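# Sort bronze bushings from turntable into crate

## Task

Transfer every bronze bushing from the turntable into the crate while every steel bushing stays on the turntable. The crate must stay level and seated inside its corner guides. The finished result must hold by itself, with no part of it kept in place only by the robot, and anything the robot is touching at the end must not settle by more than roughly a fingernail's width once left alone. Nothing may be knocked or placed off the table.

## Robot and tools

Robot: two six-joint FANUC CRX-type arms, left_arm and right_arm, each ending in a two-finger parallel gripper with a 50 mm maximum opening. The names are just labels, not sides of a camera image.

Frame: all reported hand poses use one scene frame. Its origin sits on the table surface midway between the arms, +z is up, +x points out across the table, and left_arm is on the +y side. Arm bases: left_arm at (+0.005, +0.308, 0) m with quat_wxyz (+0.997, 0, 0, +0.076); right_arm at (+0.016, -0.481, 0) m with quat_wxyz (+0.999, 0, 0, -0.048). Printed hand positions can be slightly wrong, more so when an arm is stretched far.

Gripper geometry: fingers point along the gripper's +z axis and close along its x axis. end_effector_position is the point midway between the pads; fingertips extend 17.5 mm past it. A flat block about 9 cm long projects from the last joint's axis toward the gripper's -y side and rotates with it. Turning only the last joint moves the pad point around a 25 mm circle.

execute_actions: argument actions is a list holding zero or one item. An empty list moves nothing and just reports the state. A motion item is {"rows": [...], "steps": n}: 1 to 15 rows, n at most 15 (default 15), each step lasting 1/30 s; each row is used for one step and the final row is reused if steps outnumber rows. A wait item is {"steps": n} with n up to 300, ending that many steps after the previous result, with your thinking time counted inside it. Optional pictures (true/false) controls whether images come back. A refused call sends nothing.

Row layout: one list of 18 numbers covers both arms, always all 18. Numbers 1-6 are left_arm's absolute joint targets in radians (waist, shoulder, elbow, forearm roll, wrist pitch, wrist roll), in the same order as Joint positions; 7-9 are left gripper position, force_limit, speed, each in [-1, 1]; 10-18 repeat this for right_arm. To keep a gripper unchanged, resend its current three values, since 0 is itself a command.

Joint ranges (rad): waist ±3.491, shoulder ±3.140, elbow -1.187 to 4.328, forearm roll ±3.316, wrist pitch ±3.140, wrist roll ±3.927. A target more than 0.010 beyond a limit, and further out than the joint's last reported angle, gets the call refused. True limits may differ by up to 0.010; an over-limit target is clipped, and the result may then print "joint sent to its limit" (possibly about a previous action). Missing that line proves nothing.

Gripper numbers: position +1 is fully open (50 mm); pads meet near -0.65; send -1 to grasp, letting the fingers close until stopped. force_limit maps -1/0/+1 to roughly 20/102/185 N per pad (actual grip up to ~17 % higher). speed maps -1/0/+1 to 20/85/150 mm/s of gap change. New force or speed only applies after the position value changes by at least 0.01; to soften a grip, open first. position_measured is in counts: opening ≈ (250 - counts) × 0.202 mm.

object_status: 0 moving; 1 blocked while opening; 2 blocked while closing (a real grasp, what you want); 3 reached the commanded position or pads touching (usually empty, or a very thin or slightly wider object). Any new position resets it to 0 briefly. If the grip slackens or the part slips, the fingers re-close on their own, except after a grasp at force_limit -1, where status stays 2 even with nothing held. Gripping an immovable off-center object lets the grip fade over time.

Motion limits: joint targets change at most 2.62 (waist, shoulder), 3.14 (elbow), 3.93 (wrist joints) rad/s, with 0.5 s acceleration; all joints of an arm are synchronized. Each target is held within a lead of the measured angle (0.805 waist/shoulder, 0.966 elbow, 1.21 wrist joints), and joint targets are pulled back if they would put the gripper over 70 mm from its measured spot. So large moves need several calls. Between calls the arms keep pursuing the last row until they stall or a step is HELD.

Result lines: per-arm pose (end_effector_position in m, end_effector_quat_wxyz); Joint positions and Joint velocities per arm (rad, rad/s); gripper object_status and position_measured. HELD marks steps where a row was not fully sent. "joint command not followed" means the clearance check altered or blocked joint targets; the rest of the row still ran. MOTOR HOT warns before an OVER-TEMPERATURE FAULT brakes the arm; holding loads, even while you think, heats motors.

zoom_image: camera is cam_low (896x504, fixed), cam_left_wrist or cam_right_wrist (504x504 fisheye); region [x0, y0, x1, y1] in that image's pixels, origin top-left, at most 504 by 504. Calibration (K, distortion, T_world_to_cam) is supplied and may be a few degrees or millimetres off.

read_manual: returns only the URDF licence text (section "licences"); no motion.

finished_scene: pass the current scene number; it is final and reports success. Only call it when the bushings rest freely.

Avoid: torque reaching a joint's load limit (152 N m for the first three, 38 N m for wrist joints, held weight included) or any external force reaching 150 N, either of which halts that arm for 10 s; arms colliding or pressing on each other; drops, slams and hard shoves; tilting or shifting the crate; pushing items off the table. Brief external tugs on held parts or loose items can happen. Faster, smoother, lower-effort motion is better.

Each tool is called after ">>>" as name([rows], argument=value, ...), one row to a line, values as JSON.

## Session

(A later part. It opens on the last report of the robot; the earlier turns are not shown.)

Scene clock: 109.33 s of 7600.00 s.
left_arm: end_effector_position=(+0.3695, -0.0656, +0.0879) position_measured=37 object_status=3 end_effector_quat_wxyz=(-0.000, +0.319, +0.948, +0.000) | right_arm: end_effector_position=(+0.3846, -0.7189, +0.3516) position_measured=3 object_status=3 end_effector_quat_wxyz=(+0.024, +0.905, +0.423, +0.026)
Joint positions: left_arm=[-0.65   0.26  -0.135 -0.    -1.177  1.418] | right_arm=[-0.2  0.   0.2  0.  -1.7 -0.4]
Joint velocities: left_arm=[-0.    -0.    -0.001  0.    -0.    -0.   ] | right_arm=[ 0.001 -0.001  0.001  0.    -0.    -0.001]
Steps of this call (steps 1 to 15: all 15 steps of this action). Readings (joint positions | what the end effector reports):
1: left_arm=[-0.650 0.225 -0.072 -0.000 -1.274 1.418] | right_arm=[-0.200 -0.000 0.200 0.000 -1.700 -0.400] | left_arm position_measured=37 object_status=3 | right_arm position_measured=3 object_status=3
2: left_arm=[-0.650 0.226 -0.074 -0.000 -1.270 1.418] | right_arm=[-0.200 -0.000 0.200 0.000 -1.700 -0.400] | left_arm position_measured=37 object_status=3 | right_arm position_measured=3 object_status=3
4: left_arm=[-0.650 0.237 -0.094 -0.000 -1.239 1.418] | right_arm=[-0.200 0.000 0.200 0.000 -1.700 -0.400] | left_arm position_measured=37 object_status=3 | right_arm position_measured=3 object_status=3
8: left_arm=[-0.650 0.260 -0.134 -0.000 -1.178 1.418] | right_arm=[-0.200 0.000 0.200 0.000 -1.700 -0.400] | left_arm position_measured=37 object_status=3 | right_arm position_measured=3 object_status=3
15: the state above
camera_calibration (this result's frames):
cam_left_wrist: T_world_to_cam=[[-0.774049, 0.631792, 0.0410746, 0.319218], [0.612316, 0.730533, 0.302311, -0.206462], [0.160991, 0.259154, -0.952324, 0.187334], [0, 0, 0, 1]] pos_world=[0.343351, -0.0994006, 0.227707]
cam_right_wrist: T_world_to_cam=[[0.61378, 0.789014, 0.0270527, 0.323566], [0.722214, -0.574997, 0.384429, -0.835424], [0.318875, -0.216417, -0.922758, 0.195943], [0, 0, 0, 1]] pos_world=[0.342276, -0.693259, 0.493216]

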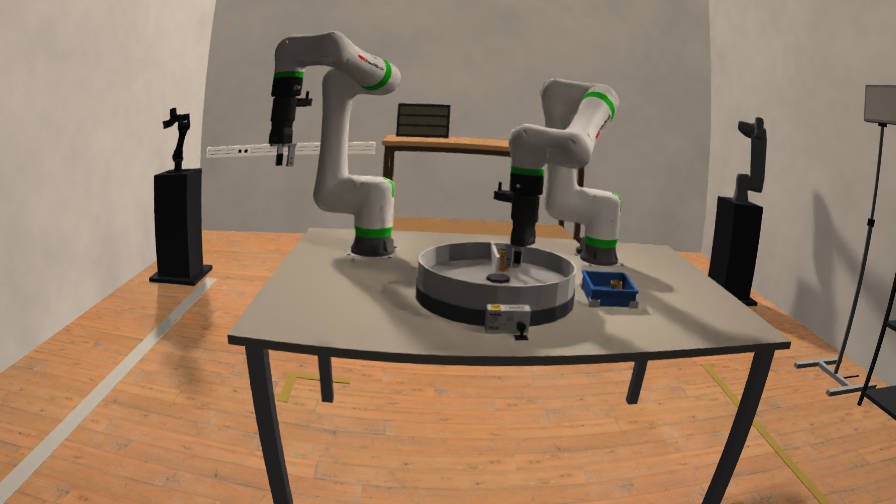

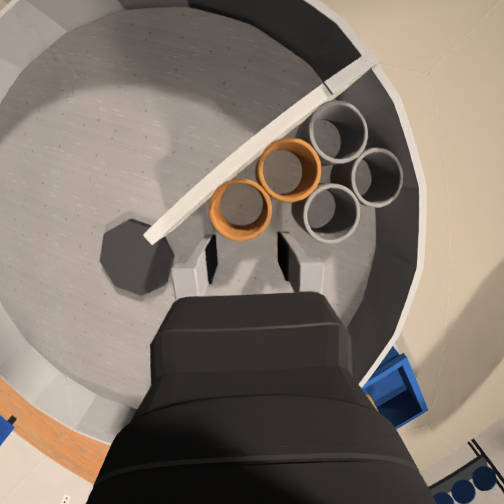

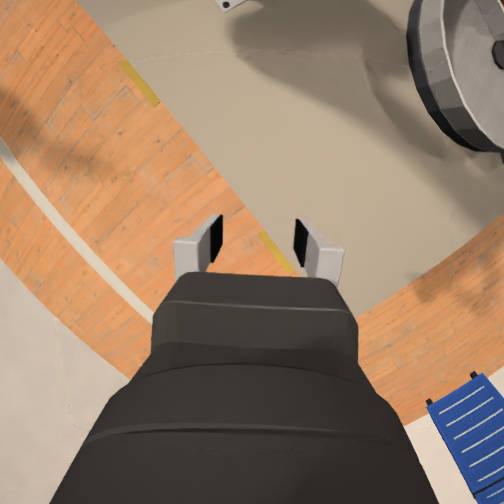

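>>> execute_actions([
  {"rows":[[-0.665,0.265,-0.128,0,-1.178,1.433,0.77,-0.6,-0.5,-0.2,0,0.2,0,-1.7,-0.4,1,0,0],[-0.665,0.265,-0.128,0,-1.178,1.433,0.77,-0.6,-0.5,-0.2,0,0.2,0,-1.7,-0.4,1,0,0],[-0.665,0.265,-0.128,0,-1.178,1.433,0.77,-0.6,-0.5,-0.2,0,0.2,0,-1.7,-0.4,1,0,0],[-0.665,0.265,-0.128,0,-1.178,1.433,0.77,-0.6,-0.5,-0.2,0,0.2,0,-1.7,-0.4,1,0,0],[-0.672,0.266,-0.1265,0,-1.178,1.44,0.77,-0.6,-0.5,-0.2,0,0.2,0,-1.7,-0.4,1,0,0],[-0.672,0.266,-0.1265,0,-1.178,1.44,0.77,-0.6,-0.5,-0.2,0,0.2,0,-1.7,-0.4,1,0,0],[-0.6795,0.267,-0.125,0,-1.179,1.4475,0.77,-0.6,-0.5,-0.2,0,0.2,0,-1.7,-0.4,1,0,0]],"steps":15},
])

>>> execute_actions([
  {"rows":[[-0.6795,0.267,-0.125,0,-1.179,1.4475,-1,-0.6,-0.5,-0.2,0,0.2,0,-1.7,-0.4,1,0,0]],"steps":15},
])

Scene clock: 115.63 s of 7600.00 s.
left_arm: end_effector_position=(+0.3618, -0.0783, +0.0882) position_measured=37 object_status=3 end_effector_quat_wxyz=(-0.000, +0.319, +0.948, +0.000) | right_arm: end_effector_position=(+0.3846, -0.7189, +0.3516) position_measured=3 object_status=3 end_effector_quat_wxyz=(+0.024, +0.905, +0.423, +0.026)
Joint positions: left_arm=[-0.679  0.267 -0.125 -0.    -1.179  1.447] | right_arm=[-0.2  0.   0.2  0.  -1.7 -0.4]
Joint velocities: left_arm=[-0. -0. -0. -0. -0.  0.] | right_arm=[-0.     0.001  0.001  0.     0.001 -0.   ]
Steps of this call (steps 1 to 15: the robot went on to your last target; steps 16 to 174: nothing new was sent; steps 175 to 189: all 15 steps of this action). Readings (joint positions | what the end effector reports):
175: left_arm=[-0.650 0.260 -0.135 -0.000 -1.177 1.418] | right_arm=[-0.200 0.000 0.200 0.000 -1.700 -0.400] | left_arm position_measured=37 object_status=3 | right_arm position_measured=3 object_status=3
176: left_arm=[-0.652 0.260 -0.134 -0.000 -1.177 1.420] | right_arm=[-0.200 0.000 0.200 0.000 -1.700 -0.400] | left_arm position_measured=37 object_status=3 | right_arm position_measured=3 object_status=3
178: left_arm=[-0.662 0.264 -0.129 -0.000 -1.177 1.431] | right_arm=[-0.200 0.000 0.200 0.000 -1.700 -0.400] | left_arm position_measured=37 object_status=3 | right_arm position_measured=3 object_status=3
182: left_arm=[-0.673 0.266 -0.126 -0.000 -1.178 1.441] | right_arm=[-0.200 0.000 0.200 0.000 -1.700 -0.400] | left_arm position_measured=37 object_status=3 | right_arm position_measured=3 object_status=3
189: the state above
camera_calibration (this result's frames):
cam_left_wrist: T_world_to_cam=[[-0.774115, 0.631752, 0.0404451, 0.321396], [0.612094, 0.730665, 0.302438, -0.192512], [0.161514, 0.258878, -0.95231, 0.191926], [0, 0, 0, 1]] pos_world=[0.335634, -0.112067, 0.227998]
cam_right_wrist: T_world_to_cam=[[0.61378, 0.789014, 0.0270526, 0.323566], [0.722214, -0.574997, 0.384428, -0.835424], [0.318874, -0.216416, -0.922758, 0.195943], [0, 0, 0, 1]] pos_world=[0.342276, -0.693259, 0.493216]

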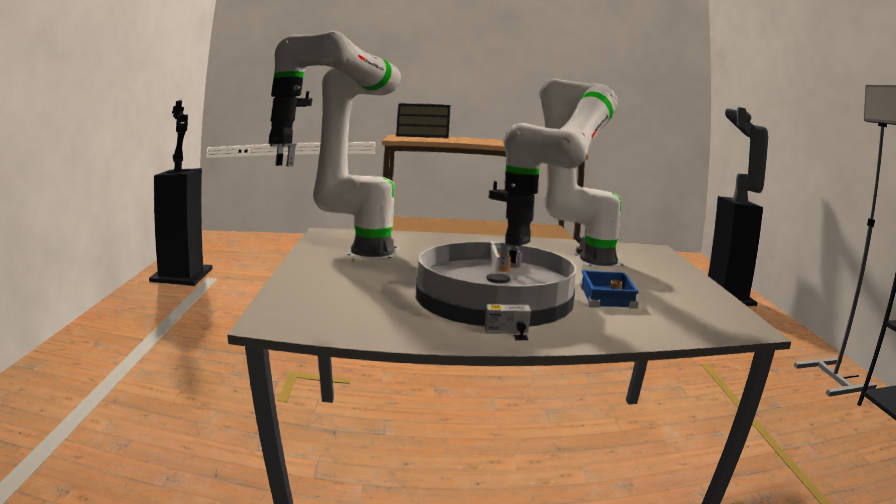

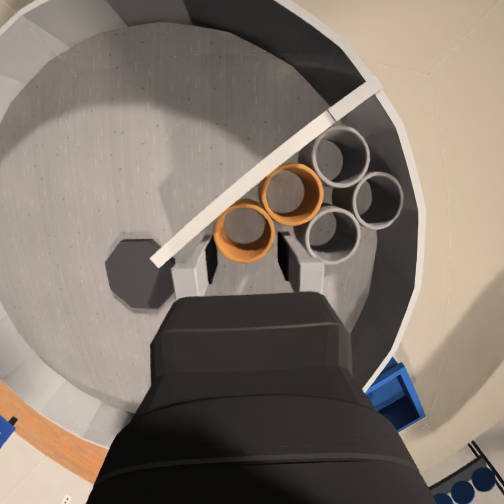

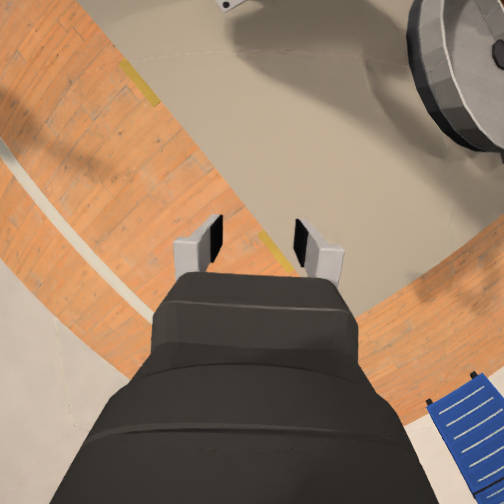

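Scene clock: 116.13 s of 7600.00 s.
left_arm: end_effector_position=(+0.3618, -0.0783, +0.0882) position_measured=71 object_status=2 end_effector_quat_wxyz=(-0.000, +0.319, +0.948, +0.000) | right_arm: end_effector_position=(+0.3846, -0.7189, +0.3516) position_measured=3 object_status=3 end_effector_quat_wxyz=(+0.024, +0.905, +0.423, +0.026)
Joint positions: left_arm=[-0.679  0.267 -0.125 -0.    -1.179  1.448] | right_arm=[-0.2  0.   0.2  0.  -1.7 -0.4]
Joint velocities: left_arm=[-0.    -0.     0.001 -0.     0.     0.   ] | right_arm=[ 0.001 -0.001  0.001 -0.    -0.001 -0.   ]
Steps of this call (steps 1 to 15: all 15 steps of this action). Readings (joint positions | what the end effector reports):
1: left_arm=[-0.679 0.267 -0.125 -0.000 -1.179 1.447] | right_arm=[-0.200 0.000 0.200 0.000 -1.700 -0.400] | left_arm position_measured=39 object_status=0 | right_arm position_measured=3 object_status=3
2: left_arm=[-0.679 0.267 -0.125 -0.000 -1.179 1.447] | right_arm=[-0.200 0.000 0.200 0.000 -1.700 -0.400] | left_arm position_measured=48 object_status=0 | right_arm position_measured=3 object_status=3
4: left_arm=[-0.679 0.267 -0.125 -0.000 -1.179 1.448] | right_arm=[-0.200 -0.000 0.200 0.000 -1.700 -0.400] | left_arm position_measured=65 object_status=0 | right_arm position_measured=3 object_status=3
8: left_arm=[-0.679 0.267 -0.125 -0.000 -1.179 1.448] | right_arm=[-0.200 -0.000 0.200 0.000 -1.700 -0.400] | left_arm position_measured=71 object_status=0 | right_arm position_measured=3 object_status=3
15: the state above
camera_calibration (this result's frames):
cam_left_wrist: T_world_to_cam=[[-0.774092, 0.631781, 0.0404346, 0.321398], [0.612119, 0.730644, 0.30244, -0.1925], [0.161533, 0.258867, -0.95231, 0.191939], [0, 0, 0, 1]] pos_world=[0.33562, -0.112091, 0.228009]
cam_right_wrist: T_world_to_cam=[[0.61378, 0.789014, 0.0270526, 0.323566], [0.722214, -0.574997, 0.384428, -0.835424], [0.318874, -0.216417, -0.922758, 0.195943], [0, 0, 0, 1]] pos_world=[0.342276, -0.693259, 0.493216]

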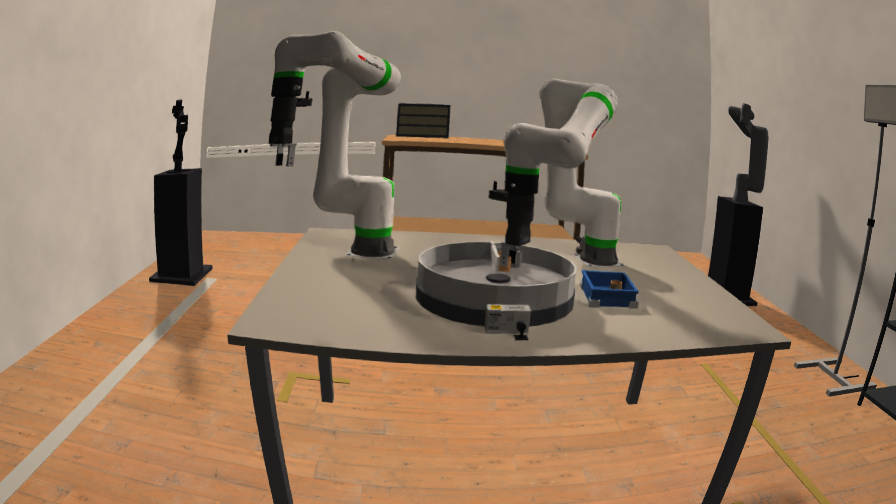

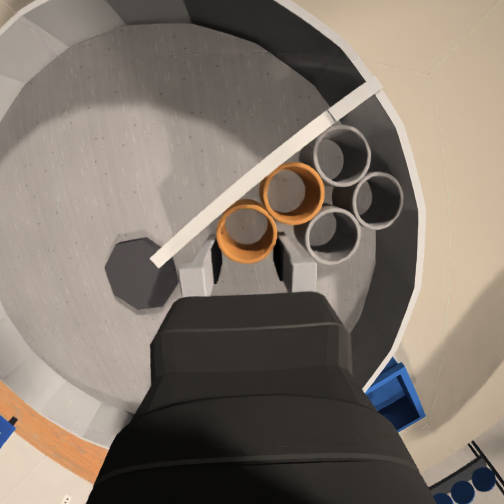

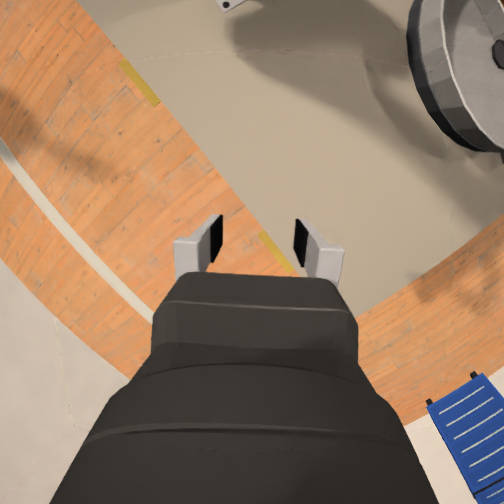

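>>> execute_actions([
  {"rows":[[-0.6795,0.267,-0.125,0,-1.179,1.4475,0.68,-0.6,-0.5,-0.2,0,0.2,0,-1.7,-0.4,1,0,0],[-0.6795,0.267,-0.125,0,-1.179,1.4475,0.68,-0.6,-0.5,-0.2,0,0.2,0,-1.7,-0.4,1,0,0],[-0.6795,0.267,-0.125,0,-1.179,1.4475,0.68,-0.6,-0.5,-0.2,0,0.2,0,-1.7,-0.4,1,0,0],[-0.6795,0.267,-0.125,0,-1.179,1.4475,0.68,-0.6,-0.5,-0.2,0,0.2,0,-1.7,-0.4,1,0,0],[-0.686,0.267,-0.125,0,-1.179,1.454,0.68,-0.6,-0.5,-0.2,0,0.2,0,-1.7,-0.4,1,0,0]],"steps":12},
], pictures=false)

>>> execute_actions([
  {"rows":[[-0.686,0.267,-0.125,0,-1.179,1.454,-1,-0.6,-0.5,-0.2,0,0.2,0,-1.7,-0.4,1,0,0]],"steps":15},
])

Scene clock: 122.20 s of 7600.00 s.
left_arm: end_effector_position=(+0.3594, -0.0807, +0.0882) position_measured=51 object_status=3 end_effector_quat_wxyz=(-0.000, +0.319, +0.948, +0.000) | right_arm: end_effector_position=(+0.3846, -0.7189, +0.3516) position_measured=3 object_status=3 end_effector_quat_wxyz=(+0.024, +0.905, +0.423, +0.026)
Joint positions: left_arm=[-0.686  0.267 -0.125 -0.    -1.179  1.454] | right_arm=[-0.2  0.   0.2 -0.  -1.7 -0.4]
Joint velocities: left_arm=[-0.     0.     0.    -0.     0.     0.001] | right_arm=[ 0.001 -0.    -0.001 -0.     0.001  0.   ]
Steps of this call (steps 1 to 15: the robot went on to your last target; steps 16 to 170: nothing new was sent; steps 171 to 182: all 12 steps of this action). Readings (joint positions | what the end effector reports):
171: left_arm=[-0.679 0.267 -0.125 -0.000 -1.179 1.448] | right_arm=[-0.200 0.000 0.200 0.000 -1.700 -0.400] | left_arm position_measured=68 object_status=0 | right_arm position_measured=3 object_status=3
172: left_arm=[-0.680 0.267 -0.125 -0.000 -1.179 1.448] | right_arm=[-0.200 0.000 0.200 -0.000 -1.700 -0.400] | left_arm position_measured=60 object_status=0 | right_arm position_measured=3 object_status=3
174: left_arm=[-0.680 0.267 -0.125 -0.000 -1.179 1.448] | right_arm=[-0.200 0.000 0.200 -0.000 -1.700 -0.400] | left_arm position_measured=51 object_status=0 | right_arm position_measured=3 object_status=3
178: left_arm=[-0.685 0.267 -0.125 -0.000 -1.179 1.453] | right_arm=[-0.200 0.000 0.200 0.000 -1.700 -0.400] | left_arm position_measured=51 object_status=0 | right_arm position_measured=3 object_status=3
182: the state above

Scene clock: 122.70 s of 7600.00 s.
left_arm: end_effector_position=(+0.3594, -0.0807, +0.0882) position_measured=66 object_status=2 end_effector_quat_wxyz=(-0.000, +0.319, +0.948, +0.000) | right_arm: end_effector_position=(+0.3846, -0.7189, +0.3516) position_measured=3 object_status=3 end_effector_quat_wxyz=(+0.024, +0.905, +0.423, +0.026)
Joint positions: left_arm=[-0.686  0.267 -0.125 -0.    -1.179  1.454] | right_arm=[-0.2 -0.   0.2  0.  -1.7 -0.4]
Joint velocities: left_arm=[-0.     0.    -0.001  0.    -0.     0.   ] | right_arm=[-0.    -0.     0.     0.     0.001  0.   ]
Steps of this call (steps 1 to 15: all 15 steps of this action). Readings (joint positions | what the end effector reports):
1: left_arm=[-0.686 0.267 -0.125 -0.000 -1.179 1.454] | right_arm=[-0.200 0.000 0.200 0.000 -1.700 -0.400] | left_arm position_measured=53 object_status=0 | right_arm position_measured=3 object_status=3
2: left_arm=[-0.686 0.267 -0.125 -0.000 -1.179 1.454] | right_arm=[-0.200 0.000 0.200 0.000 -1.700 -0.400] | left_arm position_measured=62 object_status=0 | right_arm position_measured=3 object_status=3
4: left_arm=[-0.686 0.267 -0.125 -0.000 -1.179 1.454] | right_arm=[-0.200 0.000 0.200 0.000 -1.700 -0.400] | left_arm position_measured=66 object_status=0 | right_arm position_measured=3 object_status=3
8: left_arm=[-0.686 0.267 -0.125 -0.000 -1.179 1.454] | right_arm=[-0.200 0.000 0.200 0.000 -1.700 -0.400] | left_arm position_measured=66 object_status=0 | right_arm position_measured=3 object_status=3
15: the state above
camera_calibration (this result's frames):
cam_left_wrist: T_world_to_cam=[[-0.774088, 0.631785, 0.0404424, 0.321066], [0.612124, 0.730639, 0.30244, -0.189279], [0.161528, 0.258871, -0.95231, 0.192946], [0, 0, 0, 1]] pos_world=[0.333229, -0.114498, 0.228005]
cam_right_wrist: T_world_to_cam=[[0.61378, 0.789013, 0.0270527, 0.323566], [0.722214, -0.574997, 0.384429, -0.835425], [0.318875, -0.216417, -0.922758, 0.195943], [0, 0, 0, 1]] pos_world=[0.342276, -0.693259, 0.493216]

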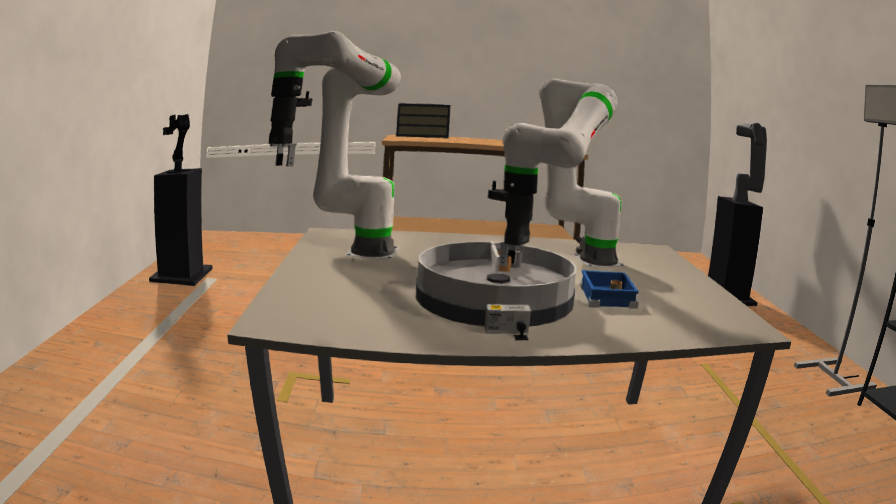

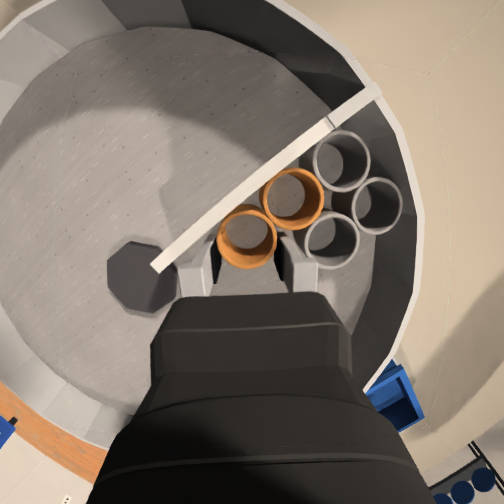

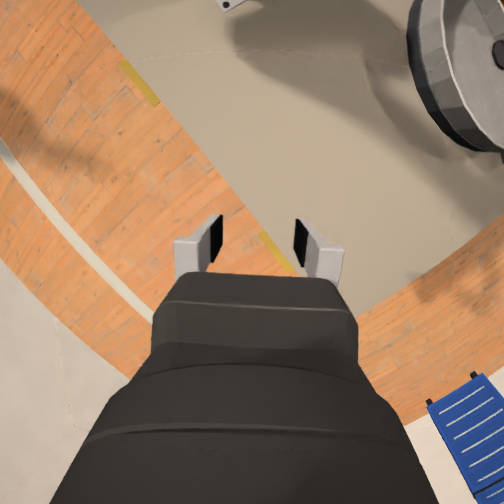

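>>> execute_actions([
  {"rows":[[-0.68,0.204,0.021,0,-1.388,1.454,-1,-0.6,-0.5,-0.2,0,0.2,0,-1.7,-0.4,1,0,0]],"steps":15},
], pictures=false)

>>> execute_actions([
  {"rows":[[-0.019,0.035,-0.168,0,-1.368,1.438,-1,-0.6,-0.5,-0.2,0,0.2,0,-1.7,-0.4,1,0,0]],"steps":15},
], pictures=false)

>>> execute_actions([
  {"steps":25},
], pictures=false)

>>> execute_actions([
  {"rows":[[-0.019,0.156,-0.370,0,-1.045,1.438,-1,-0.6,-0.5,-0.2,0,0.2,0,-1.7,-0.4,1,0,0]],"steps":15},
], pictures=false)

>>> execute_actions([
  {"steps":6},
], pictures=false)

>>> execute_actions([
  {"rows":[[-0.019,0.156,-0.370,0,-1.045,1.438,0.77,-0.6,-0.5,-0.2,0,0.2,0,-1.7,-0.4,1,0,0]],"steps":10},
])

>>> execute_actions([
  {"rows":[[-0.019,0.035,-0.168,0,-1.368,1.438,0.77,-0.6,-0.5,-0.2,0,0.2,0,-1.7,-0.4,1,0,0]],"steps":15},
], pictures=false)

>>> execute_actions([
  {"rows":[[-0.68,0.204,0.021,0,-1.388,1.454,0.77,-0.6,-0.5,-0.2,0,0.2,0,-1.7,-0.4,1,0,0]],"steps":15},
], pictures=false)

>>> execute_actions([
  {"steps":25},
])

Scene clock: 134.53 s of 7600.00 s.
left_arm: end_effector_position=(+0.3620, -0.0787, +0.1802) position_measured=66 object_status=2 end_effector_quat_wxyz=(-0.000, +0.317, +0.949, +0.000) | right_arm: end_effector_position=(+0.3846, -0.7189, +0.3516) position_measured=3 object_status=3 end_effector_quat_wxyz=(+0.024, +0.905, +0.423, +0.026)
Joint positions: left_arm=[-0.68   0.204  0.021 -0.    -1.388  1.454] | right_arm=[-0.2  0.   0.2  0.  -1.7 -0.4]
Joint velocities: left_arm=[-0.    -0.     0.001 -0.001 -0.001  0.   ] | right_arm=[ 0.002 -0.001  0.001 -0.    -0.    -0.   ]
Steps of this call (steps 1 to 15: the robot went on to your last target; steps 16 to 340: nothing new was sent; steps 341 to 355: all 15 steps of this action). Readings (joint positions | what the end effector reports):
341: left_arm=[-0.686 0.267 -0.125 -0.000 -1.179 1.454] | right_arm=[-0.200 0.000 0.200 0.000 -1.700 -0.400] | left_arm position_measured=66 object_status=2 | right_arm position_measured=3 object_status=3
342: left_arm=[-0.686 0.266 -0.123 -0.000 -1.181 1.454] | right_arm=[-0.200 0.000 0.200 -0.000 -1.700 -0.400] | left_arm position_measured=66 object_status=2 | right_arm position_measured=3 object_status=3
344: left_arm=[-0.686 0.257 -0.101 -0.000 -1.213 1.454] | right_arm=[-0.200 0.000 0.200 0.000 -1.700 -0.400] | left_arm position_measured=66 object_status=2 | right_arm position_measured=3 object_status=3
348: left_arm=[-0.682 0.218 -0.011 -0.000 -1.341 1.454] | right_arm=[-0.200 0.000 0.200 0.000 -1.700 -0.400] | left_arm position_measured=66 object_status=2 | right_arm position_measured=3 object_status=3
355: the state above

Scene clock: 135.03 s of 7600.00 s.
left_arm: end_effector_position=(+0.4316, +0.0590, +0.1811) position_measured=66 object_status=2 end_effector_quat_wxyz=(-0.001, +0.166, +0.986, +0.000) | right_arm: end_effector_position=(+0.3846, -0.7189, +0.3516) position_measured=3 object_status=3 end_effector_quat_wxyz=(+0.024, +0.905, +0.423, +0.026)
Joint positions: left_arm=[-0.363  0.123 -0.071 -0.    -1.378  1.447] | right_arm=[-0.2  0.   0.2  0.  -1.7 -0.4]
Joint velocities: left_arm=[ 0.831 -0.212 -0.235  0.     0.024 -0.021] | right_arm=[-0.  0.  0.  0.  0. -0.]
Steps of this call (steps 1 to 15: all 15 steps of this action). Readings (joint positions | what the end effector reports):
1: left_arm=[-0.680 0.204 0.021 -0.000 -1.388 1.454] | right_arm=[-0.200 0.000 0.200 0.000 -1.700 -0.400] | left_arm position_measured=66 object_status=2 | right_arm position_measured=3 object_status=3
2: left_arm=[-0.678 0.204 0.020 -0.000 -1.388 1.454] | right_arm=[-0.200 0.000 0.200 0.000 -1.700 -0.400] | left_arm position_measured=66 object_status=2 | right_arm position_measured=3 object_status=3
4: left_arm=[-0.657 0.198 0.013 -0.000 -1.387 1.454] | right_arm=[-0.200 0.000 0.200 0.000 -1.700 -0.400] | left_arm position_measured=66 object_status=2 | right_arm position_measured=3 object_status=3
8: left_arm=[-0.556 0.172 -0.016 -0.000 -1.384 1.452] | right_arm=[-0.200 0.000 0.200 0.000 -1.700 -0.400] | left_arm position_measured=66 object_status=2 | right_arm position_measured=3 object_status=3
15: the state above

Scene clock: 135.87 s of 7600.00 s.
left_arm: end_effector_position=(+0.4543, +0.2123, +0.1801) position_measured=66 object_status=2 end_effector_quat_wxyz=(-0.000, -0.000, +1.000, -0.000) | right_arm: end_effector_position=(+0.3846, -0.7189, +0.3516) position_measured=3 object_status=3 end_effector_quat_wxyz=(+0.024, +0.905, +0.423, +0.026)
Joint positions: left_arm=[-0.019  0.035 -0.168 -0.    -1.368  1.438] | right_arm=[-0.2  0.   0.2  0.  -1.7 -0.4]
Joint velocities: left_arm=[-0. -0.  0. -0. -0. -0.] | right_arm=[ 0.     0.     0.001 -0.     0.001 -0.   ]
Steps of this call (steps 1 to 25: the robot went on to your last target). Readings (joint positions | what the end effector reports):
1: left_arm=[-0.334 0.116 -0.079 -0.000 -1.377 1.446] | right_arm=[-0.200 0.000 0.200 0.000 -1.700 -0.400] | left_arm position_measured=66 object_status=2 | right_arm position_measured=3 object_status=3
2: left_arm=[-0.306 0.108 -0.087 -0.000 -1.376 1.445] | right_arm=[-0.200 -0.000 0.200 0.000 -1.700 -0.400] | left_arm position_measured=66 object_status=2 | right_arm position_measured=3 object_status=3
4: left_arm=[-0.249 0.094 -0.103 -0.000 -1.375 1.444] | right_arm=[-0.200 0.000 0.200 0.000 -1.700 -0.400] | left_arm position_measured=66 object_status=2 | right_arm position_measured=3 object_status=3
8: left_arm=[-0.134 0.064 -0.135 -0.000 -1.371 1.441] | right_arm=[-0.200 0.000 0.200 0.000 -1.700 -0.400] | left_arm position_measured=66 object_status=2 | right_arm position_measured=3 object_status=3
25: the state above

Scene clock: 136.37 s of 7600.00 s.
left_arm: end_effector_position=(+0.4543, +0.2123, +0.0463) position_measured=66 object_status=2 end_effector_quat_wxyz=(-0.000, -0.000, +1.000, -0.000) | right_arm: end_effector_position=(+0.3846, -0.7189, +0.3516) position_measured=3 object_status=3 end_effector_quat_wxyz=(+0.024, +0.905, +0.423, +0.026)
Joint positions: left_arm=[-0.019  0.156 -0.37   0.    -1.046  1.438] | right_arm=[-0.2  0.   0.2  0.  -1.7 -0.4]
Joint velocities: left_arm=[-0.     0.001 -0.004  0.     0.025 -0.   ] | right_arm=[-0.     0.001 -0.001  0.    -0.001  0.   ]
Steps of this call (steps 1 to 15: all 15 steps of this action). Readings (joint positions | what the end effector reports):
1: left_arm=[-0.019 0.035 -0.168 -0.000 -1.368 1.438] | right_arm=[-0.200 0.000 0.200 -0.000 -1.700 -0.400] | left_arm position_measured=66 object_status=2 | right_arm position_measured=3 object_status=3
2: left_arm=[-0.019 0.036 -0.170 -0.000 -1.364 1.438] | right_arm=[-0.200 0.000 0.200 0.000 -1.700 -0.400] | left_arm position_measured=66 object_status=2 | right_arm position_measured=3 object_status=3
4: left_arm=[-0.019 0.048 -0.189 0.000 -1.333 1.438] | right_arm=[-0.200 0.000 0.200 0.000 -1.700 -0.400] | left_arm position_measured=66 object_status=2 | right_arm position_measured=3 object_status=3
8: left_arm=[-0.019 0.099 -0.275 0.000 -1.197 1.438] | right_arm=[-0.200 0.000 0.200 0.000 -1.700 -0.400] | left_arm position_measured=66 object_status=2 | right_arm position_measured=3 object_status=3
15: the state above

Scene clock: 136.57 s of 7600.00 s.
left_arm: end_effector_position=(+0.4545, +0.2123, +0.0462) position_measured=66 object_status=2 end_effector_quat_wxyz=(-0.000, -0.000, +1.000, -0.000) | right_arm: end_effector_position=(+0.3846, -0.7189, +0.3516) position_measured=3 object_status=3 end_effector_quat_wxyz=(+0.024, +0.905, +0.423, +0.026)
Joint positions: left_arm=[-0.019  0.156 -0.37   0.    -1.045  1.438] | right_arm=[-0.2  0.   0.2  0.  -1.7 -0.4]
Joint velocities: left_arm=[ 0.     0.001 -0.001 -0.     0.    -0.   ] | right_arm=[-0.    -0.    -0.001 -0.    -0.001  0.001]
Steps of this call (steps 1 to 6: the robot went on to your last target). Readings (joint positions | what the end effector reports):
1: left_arm=[-0.019 0.156 -0.370 0.000 -1.045 1.438] | right_arm=[-0.200 0.000 0.200 0.000 -1.700 -0.400] | left_arm position_measured=66 object_status=2 | right_arm position_measured=3 object_status=3
2: left_arm=[-0.019 0.156 -0.370 0.000 -1.045 1.438] | right_arm=[-0.200 0.000 0.200 0.000 -1.700 -0.400] | left_arm position_measured=66 object_status=2 | right_arm position_measured=3 object_status=3
4: left_arm=[-0.019 0.156 -0.370 0.000 -1.045 1.438] | right_arm=[-0.200 0.000 0.200 0.000 -1.700 -0.400] | left_arm position_measured=66 object_status=2 | right_arm position_measured=3 object_status=3
6: the state above

Scene clock: 136.90 s of 7600.00 s.
left_arm: end_effector_position=(+0.4544, +0.2123, +0.0461) position_measured=37 object_status=0 end_effector_quat_wxyz=(-0.000, -0.000, +1.000, -0.000) | right_arm: end_effector_position=(+0.3846, -0.7189, +0.3516) position_measured=3 object_status=3 end_effector_quat_wxyz=(+0.024, +0.905, +0.423, +0.026)
Joint positions: left_arm=[-0.019  0.156 -0.37   0.    -1.045  1.438] | right_arm=[-0.2  0.   0.2  0.  -1.7 -0.4]
Joint velocities: left_arm=[ 0.  0.  0. -0. -0.  0.] | right_arm=[ 0.001 -0.     0.     0.    -0.    -0.   ]
Steps of this call (steps 1 to 10: all 10 steps of this action). Readings (joint positions | what the end effector reports):
1: left_arm=[-0.019 0.156 -0.370 0.000 -1.045 1.438] | right_arm=[-0.200 0.000 0.200 0.000 -1.700 -0.400] | left_arm position_measured=64 object_status=0 | right_arm position_measured=3 object_status=3
2: left_arm=[-0.019 0.156 -0.370 0.000 -1.045 1.438] | right_arm=[-0.200 0.000 0.200 0.000 -1.700 -0.400] | left_arm position_measured=55 object_status=0 | right_arm position_measured=3 object_status=3
4: left_arm=[-0.019 0.156 -0.370 0.000 -1.045 1.438] | right_arm=[-0.200 0.000 0.200 0.000 -1.700 -0.400] | left_arm position_measured=39 object_status=0 | right_arm position_measured=3 object_status=3
8: left_arm=[-0.019 0.156 -0.370 0.000 -1.045 1.438] | right_arm=[-0.200 0.000 0.200 -0.000 -1.700 -0.400] | left_arm position_measured=37 object_status=0 | right_arm position_measured=3 object_status=3
10: the state above
camera_calibration (this result's frames):
cam_left_wrist: T_world_to_cam=[[-0.998623, 0.033487, 0.0403898, 0.440223], [0.0441609, 0.952144, 0.302444, -0.237723], [-0.0283289, 0.303811, -0.952311, 0.138427], [0, 0, 0, 1]] pos_world=[0.454036, 0.169549, 0.185943]
cam_right_wrist: T_world_to_cam=[[0.61378, 0.789014, 0.0270528, 0.323566], [0.722214, -0.574997, 0.384428, -0.835424], [0.318875, -0.216417, -0.922758, 0.195943], [0, 0, 0, 1]] pos_world=[0.342276, -0.693259, 0.493216]

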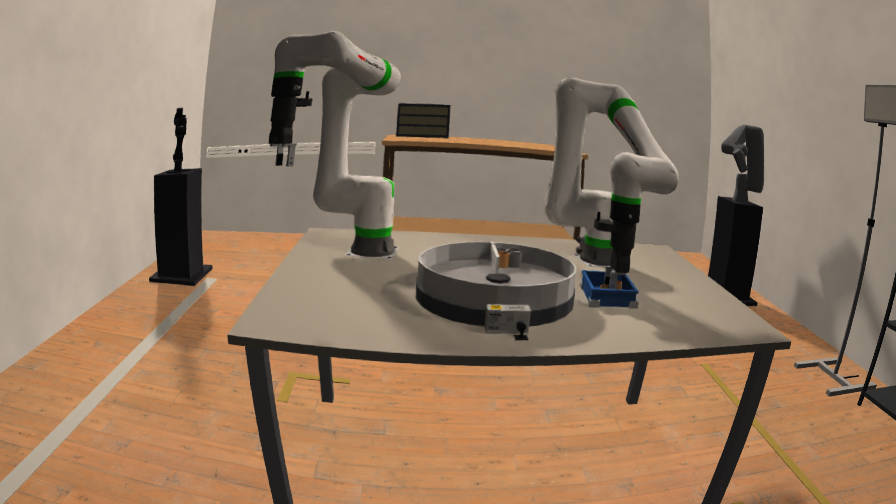

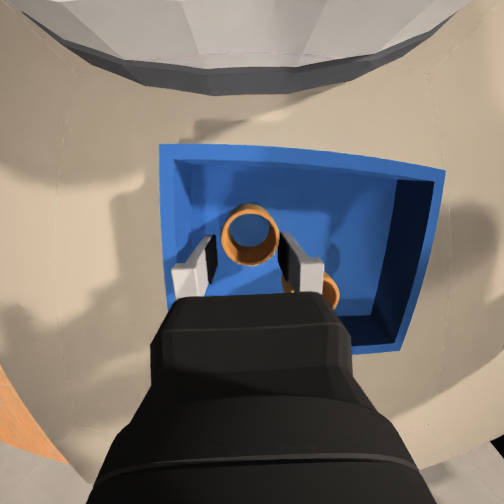

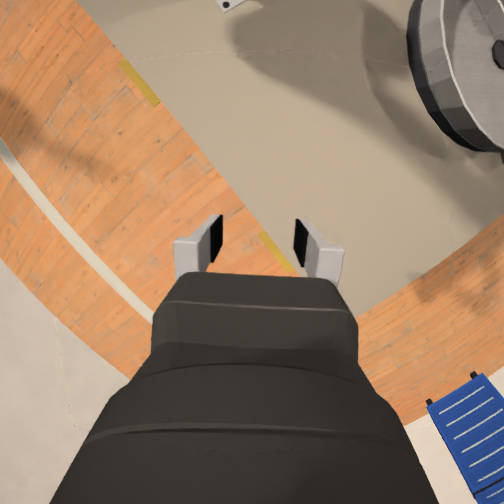

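Scene clock: 137.40 s of 7600.00 s.
left_arm: end_effector_position=(+0.4545, +0.2123, +0.1799) position_measured=37 object_status=3 end_effector_quat_wxyz=(+0.000, -0.000, +1.000, +0.000) | right_arm: end_effector_position=(+0.3846, -0.7189, +0.3516) position_measured=3 object_status=3 end_effector_quat_wxyz=(+0.024, +0.905, +0.423, +0.026)
Joint positions: left_arm=[-0.019  0.035 -0.168  0.    -1.367  1.438] | right_arm=[-0.2  0.   0.2  0.  -1.7 -0.4]
Joint velocities: left_arm=[-0.    -0.     0.004 -0.    -0.023 -0.   ] | right_arm=[-0.  0. -0. -0. -0.  0.]
Steps of this call (steps 1 to 15: all 15 steps of this action). Readings (joint positions | what the end effector reports):
1: left_arm=[-0.019 0.156 -0.370 0.000 -1.045 1.438] | right_arm=[-0.200 -0.000 0.200 0.000 -1.700 -0.400] | left_arm position_measured=37 object_status=3 | right_arm position_measured=3 object_status=3
2: left_arm=[-0.019 0.155 -0.368 0.000 -1.047 1.438] | right_arm=[-0.200 0.000 0.200 0.000 -1.700 -0.400] | left_arm position_measured=37 object_status=3 | right_arm position_measured=3 object_status=3
4: left_arm=[-0.019 0.143 -0.349 0.000 -1.079 1.438] | right_arm=[-0.200 0.000 0.200 0.000 -1.700 -0.400] | left_arm position_measured=37 object_status=3 | right_arm position_measured=3 object_status=3
8: left_arm=[-0.019 0.092 -0.263 0.000 -1.216 1.438] | right_arm=[-0.200 0.000 0.200 -0.000 -1.700 -0.400] | left_arm position_measured=37 object_status=3 | right_arm position_measured=3 object_status=3
15: the state above

Scene clock: 137.90 s of 7600.00 s.
left_arm: end_effector_position=(+0.4343, +0.0666, +0.1811) position_measured=37 object_status=3 end_effector_quat_wxyz=(-0.001, +0.159, +0.987, +0.000) | right_arm: end_effector_position=(+0.3846, -0.7189, +0.3516) position_measured=3 object_status=3 end_effector_quat_wxyz=(+0.024, +0.905, +0.423, +0.026)
Joint positions: left_arm=[-0.346  0.12  -0.075  0.    -1.378  1.445] | right_arm=[-0.2  0.   0.2  0.  -1.7 -0.4]
Joint velocities: left_arm=[-0.83   0.208  0.237 -0.001 -0.025  0.021] | right_arm=[-0.001 -0.     0.001  0.     0.001 -0.001]
Steps of this call (steps 1 to 15: all 15 steps of this action). Readings (joint positions | what the end effector reports):
1: left_arm=[-0.019 0.035 -0.168 0.000 -1.368 1.438] | right_arm=[-0.200 0.000 0.200 0.000 -1.700 -0.400] | left_arm position_measured=37 object_status=3 | right_arm position_measured=3 object_status=3
2: left_arm=[-0.021 0.036 -0.168 0.000 -1.368 1.438] | right_arm=[-0.200 0.000 0.200 0.000 -1.700 -0.400] | left_arm position_measured=37 object_status=3 | right_arm position_measured=3 object_status=3
4: left_arm=[-0.041 0.042 -0.162 0.000 -1.369 1.438] | right_arm=[-0.200 0.000 0.200 0.000 -1.700 -0.400] | left_arm position_measured=37 object_status=3 | right_arm position_measured=3 object_status=3
8: left_arm=[-0.146 0.069 -0.132 0.000 -1.372 1.440] | right_arm=[-0.200 0.000 0.200 0.000 -1.700 -0.400] | left_arm position_measured=37 object_status=3 | right_arm position_measured=3 object_status=3
15: the state above

Scene clock: 138.73 s of 7600.00 s.
left_arm: end_effector_position=(+0.3621, -0.0787, +0.1802) position_measured=37 object_status=3 end_effector_quat_wxyz=(-0.000, +0.317, +0.949, +0.000) | right_arm: end_effector_position=(+0.3846, -0.7189, +0.3516) position_measured=3 object_status=3 end_effector_quat_wxyz=(+0.024, +0.905, +0.423, +0.026)
Joint positions: left_arm=[-0.68   0.204  0.021  0.    -1.388  1.454] | right_arm=[-0.2  0.   0.2  0.  -1.7 -0.4]
Joint velocities: left_arm=[ 0. -0.  0. -0. -0.  0.] | right_arm=[ 0.     0.001  0.     0.    -0.001 -0.001]
Steps of this call (steps 1 to 25: the robot went on to your last target). Readings (joint positions | what the end effector reports):
1: left_arm=[-0.374 0.127 -0.067 0.000 -1.379 1.446] | right_arm=[-0.200 0.000 0.200 0.000 -1.700 -0.400] | left_arm position_measured=37 object_status=3 | right_arm position_measured=3 object_status=3
2: left_arm=[-0.401 0.134 -0.059 0.000 -1.380 1.447] | right_arm=[-0.200 0.000 0.200 0.000 -1.700 -0.400] | left_arm position_measured=37 object_status=3 | right_arm position_measured=3 object_status=3
4: left_arm=[-0.457 0.148 -0.043 0.000 -1.381 1.448] | right_arm=[-0.200 0.000 0.200 0.000 -1.700 -0.400] | left_arm position_measured=37 object_status=3 | right_arm position_measured=3 object_status=3
8: left_arm=[-0.566 0.175 -0.012 0.000 -1.385 1.451] | right_arm=[-0.200 0.000 0.200 0.000 -1.700 -0.400] | left_arm position_measured=37 object_status=3 | right_arm position_measured=3 object_status=3
25: the state above
camera_calibration (this result's frames):
cam_left_wrist: T_world_to_cam=[[-0.777876, 0.627115, 0.0404397, 0.319119], [0.607716, 0.734311, 0.302439, -0.218274], [0.159968, 0.259836, -0.952311, 0.280313], [0, 0, 0, 1]] pos_world=[0.336042, -0.112679, 0.320055]
cam_right_wrist: T_world_to_cam=[[0.61378, 0.789014, 0.0270528, 0.323566], [0.722214, -0.574997, 0.384429, -0.835424], [0.318875, -0.216417, -0.922758, 0.195943], [0, 0, 0, 1]] pos_world=[0.342276, -0.693259, 0.493216]

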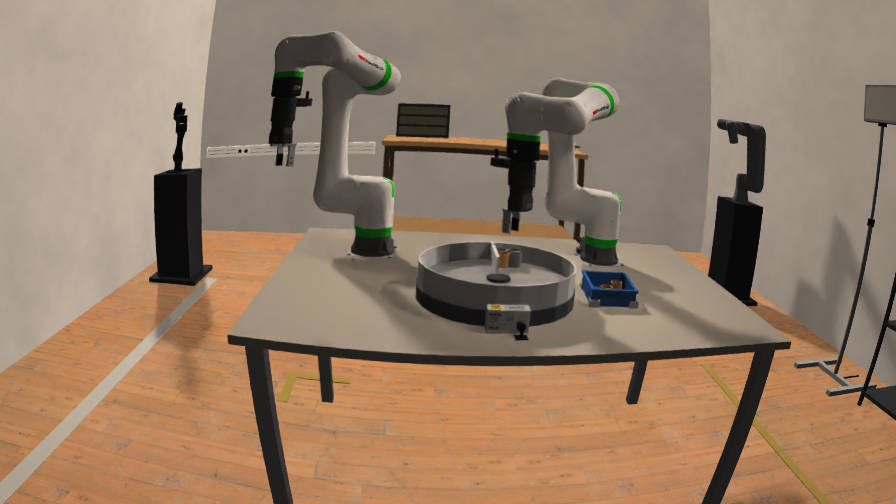

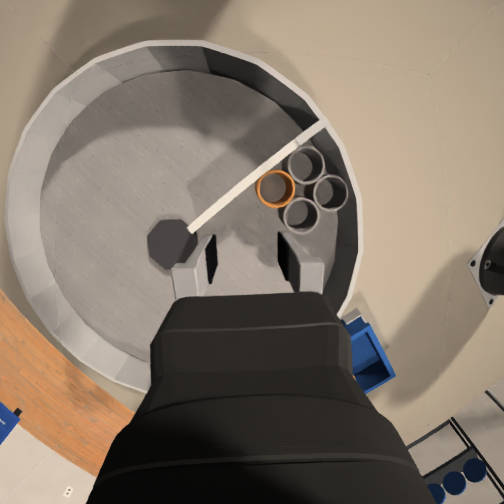

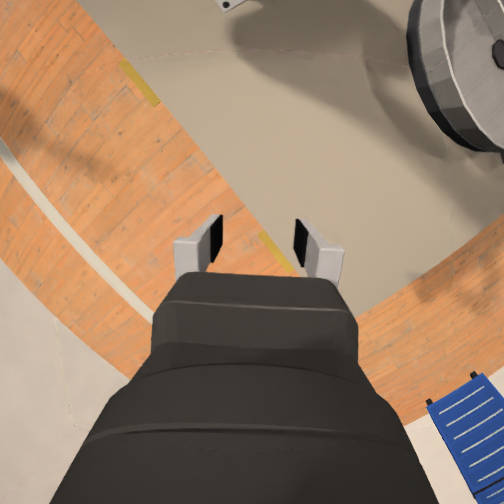

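>>> execute_actions([
  {"rows":[[-0.7345,0.177,-0.144,0,-1.25,2.153,0.14,-0.8,-0.5,-0.2,0,0.2,0,-1.7,-0.4,1,0,0]],"steps":15},
], pictures=false)

>>> execute_actions([
  {"steps":10},
], pictures=false)

>>> execute_actions([
  {"rows":[[-0.7345,0.188,-0.161,0,-1.222,2.153,0.14,-0.8,-0.5,-0.2,0,0.2,0,-1.7,-0.4,1,0,0]],"steps":10},
])

Scene clock: 147.27 s of 7600.00 s.
left_arm: end_effector_position=(+0.3381, -0.0891, +0.1307) position_measured=132 object_status=0 end_effector_quat_wxyz=(-0.000, +0.035, +0.999, +0.000) | right_arm: end_effector_position=(+0.3846, -0.7189, +0.3516) position_measured=3 object_status=3 end_effector_quat_wxyz=(+0.024, +0.905, +0.423, +0.026)
Joint positions: left_arm=[-0.729  0.18  -0.126  0.    -1.265  2.078] | right_arm=[-0.2  0.   0.2  0.  -1.7 -0.4]
Joint velocities: left_arm=[-0.083 -0.042 -0.25   0.     0.209  1.06 ] | right_arm=[-0.    -0.    -0.     0.    -0.     0.001]
Steps of this call (steps 1 to 15: the robot went on to your last target; steps 16 to 241: nothing new was sent; steps 242 to 256: all 15 steps of this action). Readings (joint positions | what the end effector reports):
242: left_arm=[-0.680 0.204 0.021 0.000 -1.388 1.454] | right_arm=[-0.200 0.000 0.200 0.000 -1.700 -0.400] | left_arm position_measured=39 object_status=0 | right_arm position_measured=3 object_status=3
243: left_arm=[-0.680 0.204 0.021 0.000 -1.388 1.457] | right_arm=[-0.200 0.000 0.200 0.000 -1.700 -0.400] | left_arm position_measured=48 object_status=0 | right_arm position_measured=3 object_status=3
245: left_arm=[-0.683 0.203 0.013 0.000 -1.382 1.489] | right_arm=[-0.200 0.000 0.200 0.000 -1.700 -0.400] | left_arm position_measured=65 object_status=0 | right_arm position_measured=3 object_status=3
249: left_arm=[-0.696 0.196 -0.026 0.000 -1.348 1.656] | right_arm=[-0.200 0.000 0.200 0.000 -1.700 -0.400] | left_arm position_measured=100 object_status=0 | right_arm position_measured=3 object_status=3
256: the state above

Scene clock: 147.60 s of 7600.00 s.
left_arm: end_effector_position=(+0.3351, -0.0894, +0.1250) position_measured=132 object_status=3 end_effector_quat_wxyz=(-0.000, -0.000, +1.000, +0.000) | right_arm: end_effector_position=(+0.3846, -0.7189, +0.3516) position_measured=3 object_status=3 end_effector_quat_wxyz=(+0.024, +0.905, +0.423, +0.026)
Joint positions: left_arm=[-0.734  0.177 -0.144  0.    -1.25   2.153] | right_arm=[-0.2  0.   0.2 -0.  -1.7 -0.4]
Joint velocities: left_arm=[ 0.    -0.    -0.002  0.     0.     0.001] | right_arm=[-0.001  0.001  0.     0.     0.001 -0.   ]
Steps of this call (steps 1 to 10: the robot went on to your last target). Readings (joint positions | what the end effector reports):
1: left_arm=[-0.731 0.179 -0.134 0.000 -1.259 2.109] | right_arm=[-0.200 0.000 0.200 0.000 -1.700 -0.400] | left_arm position_measured=132 object_status=0 | right_arm position_measured=3 object_status=3
2: left_arm=[-0.733 0.178 -0.139 0.000 -1.254 2.132] | right_arm=[-0.200 0.000 0.200 0.000 -1.700 -0.400] | left_arm position_measured=132 object_status=0 | right_arm position_measured=3 object_status=3
4: left_arm=[-0.734 0.177 -0.144 0.000 -1.250 2.152] | right_arm=[-0.200 0.000 0.200 0.000 -1.700 -0.400] | left_arm position_measured=132 object_status=3 | right_arm position_measured=3 object_status=3
8: left_arm=[-0.734 0.177 -0.144 0.000 -1.250 2.153] | right_arm=[-0.200 0.000 0.200 0.000 -1.700 -0.400] | left_arm position_measured=132 object_status=3 | right_arm position_measured=3 object_status=3
10: the state above

Scene clock: 147.93 s of 7600.00 s.
left_arm: end_effector_position=(+0.3355, -0.0896, +0.1128) position_measured=132 object_status=3 end_effector_quat_wxyz=(-0.000, -0.000, +1.000, +0.000) | right_arm: end_effector_position=(+0.3846, -0.7189, +0.3516) position_measured=3 object_status=3 end_effector_quat_wxyz=(+0.024, +0.905, +0.423, +0.026)
Joint positions: left_arm=[-0.735  0.188 -0.161  0.    -1.222  2.153] | right_arm=[-0.2  0.   0.2  0.  -1.7 -0.4]
Joint velocities: left_arm=[-0.     0.001 -0.    -0.001  0.     0.   ] | right_arm=[ 0.001  0.    -0.     0.     0.     0.   ]
Steps of this call (steps 1 to 10: all 10 steps of this action). Readings (joint positions | what the end effector reports):
1: left_arm=[-0.734 0.177 -0.144 0.000 -1.250 2.153] | right_arm=[-0.200 0.000 0.200 0.000 -1.700 -0.400] | left_arm position_measured=132 object_status=3 | right_arm position_measured=3 object_status=3
2: left_arm=[-0.734 0.178 -0.146 0.000 -1.246 2.153] | right_arm=[-0.200 0.000 0.200 0.000 -1.700 -0.400] | left_arm position_measured=132 object_status=3 | right_arm position_measured=3 object_status=3
4: left_arm=[-0.735 0.186 -0.158 0.000 -1.227 2.153] | right_arm=[-0.200 0.000 0.200 0.000 -1.700 -0.400] | left_arm position_measured=132 object_status=3 | right_arm position_measured=3 object_status=3
8: left_arm=[-0.735 0.188 -0.161 0.000 -1.222 2.153] | right_arm=[-0.200 -0.000 0.200 0.000 -1.700 -0.400] | left_arm position_measured=132 object_status=3 | right_arm position_measured=3 object_status=3
10: the state above
camera_calibration (this result's frames):
cam_left_wrist: T_world_to_cam=[[-0.998608, 0.033987, 0.0403368, 0.328939], [0.0446241, 0.952095, 0.302529, 0.0346883], [-0.0281224, 0.303907, -0.952286, 0.290196], [0, 0, 0, 1]] pos_world=[0.335094, -0.132399, 0.252587]
cam_right_wrist: T_world_to_cam=[[0.61378, 0.789014, 0.0270527, 0.323566], [0.722214, -0.574997, 0.384428, -0.835424], [0.318875, -0.216417, -0.922758, 0.195943], [0, 0, 0, 1]] pos_world=[0.342276, -0.693259, 0.493216]

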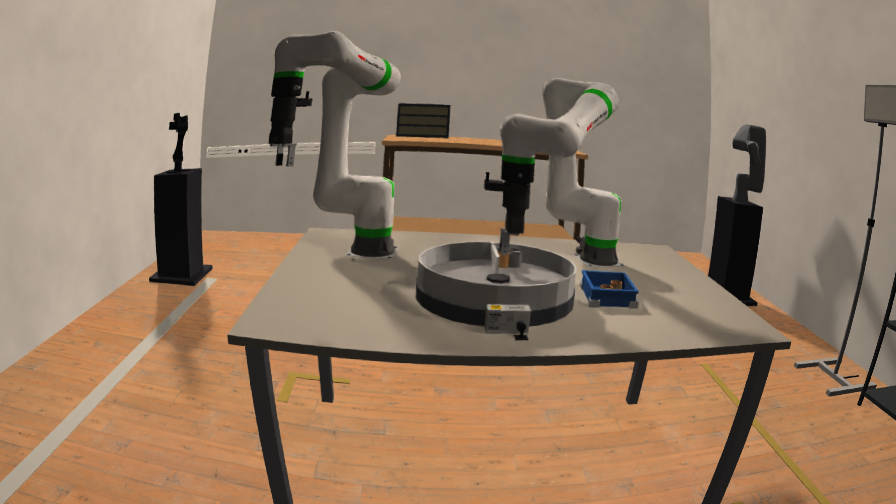

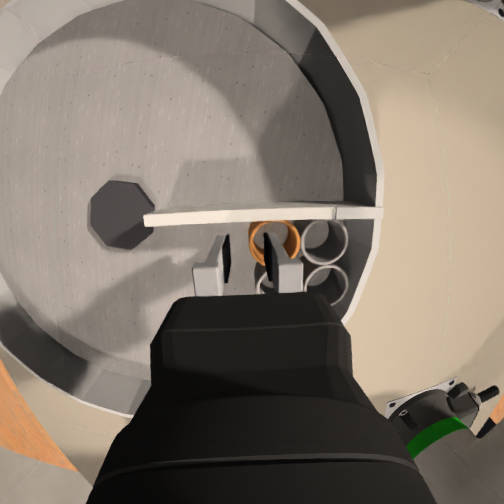

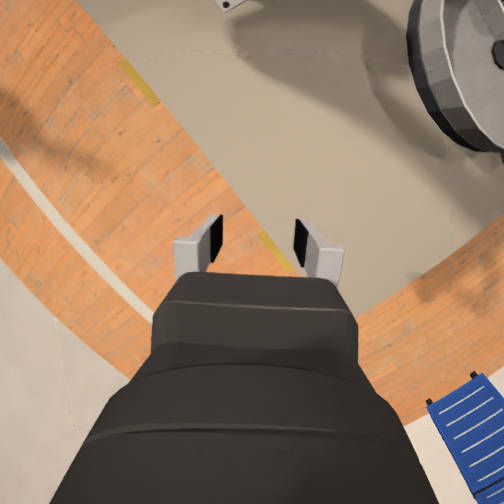

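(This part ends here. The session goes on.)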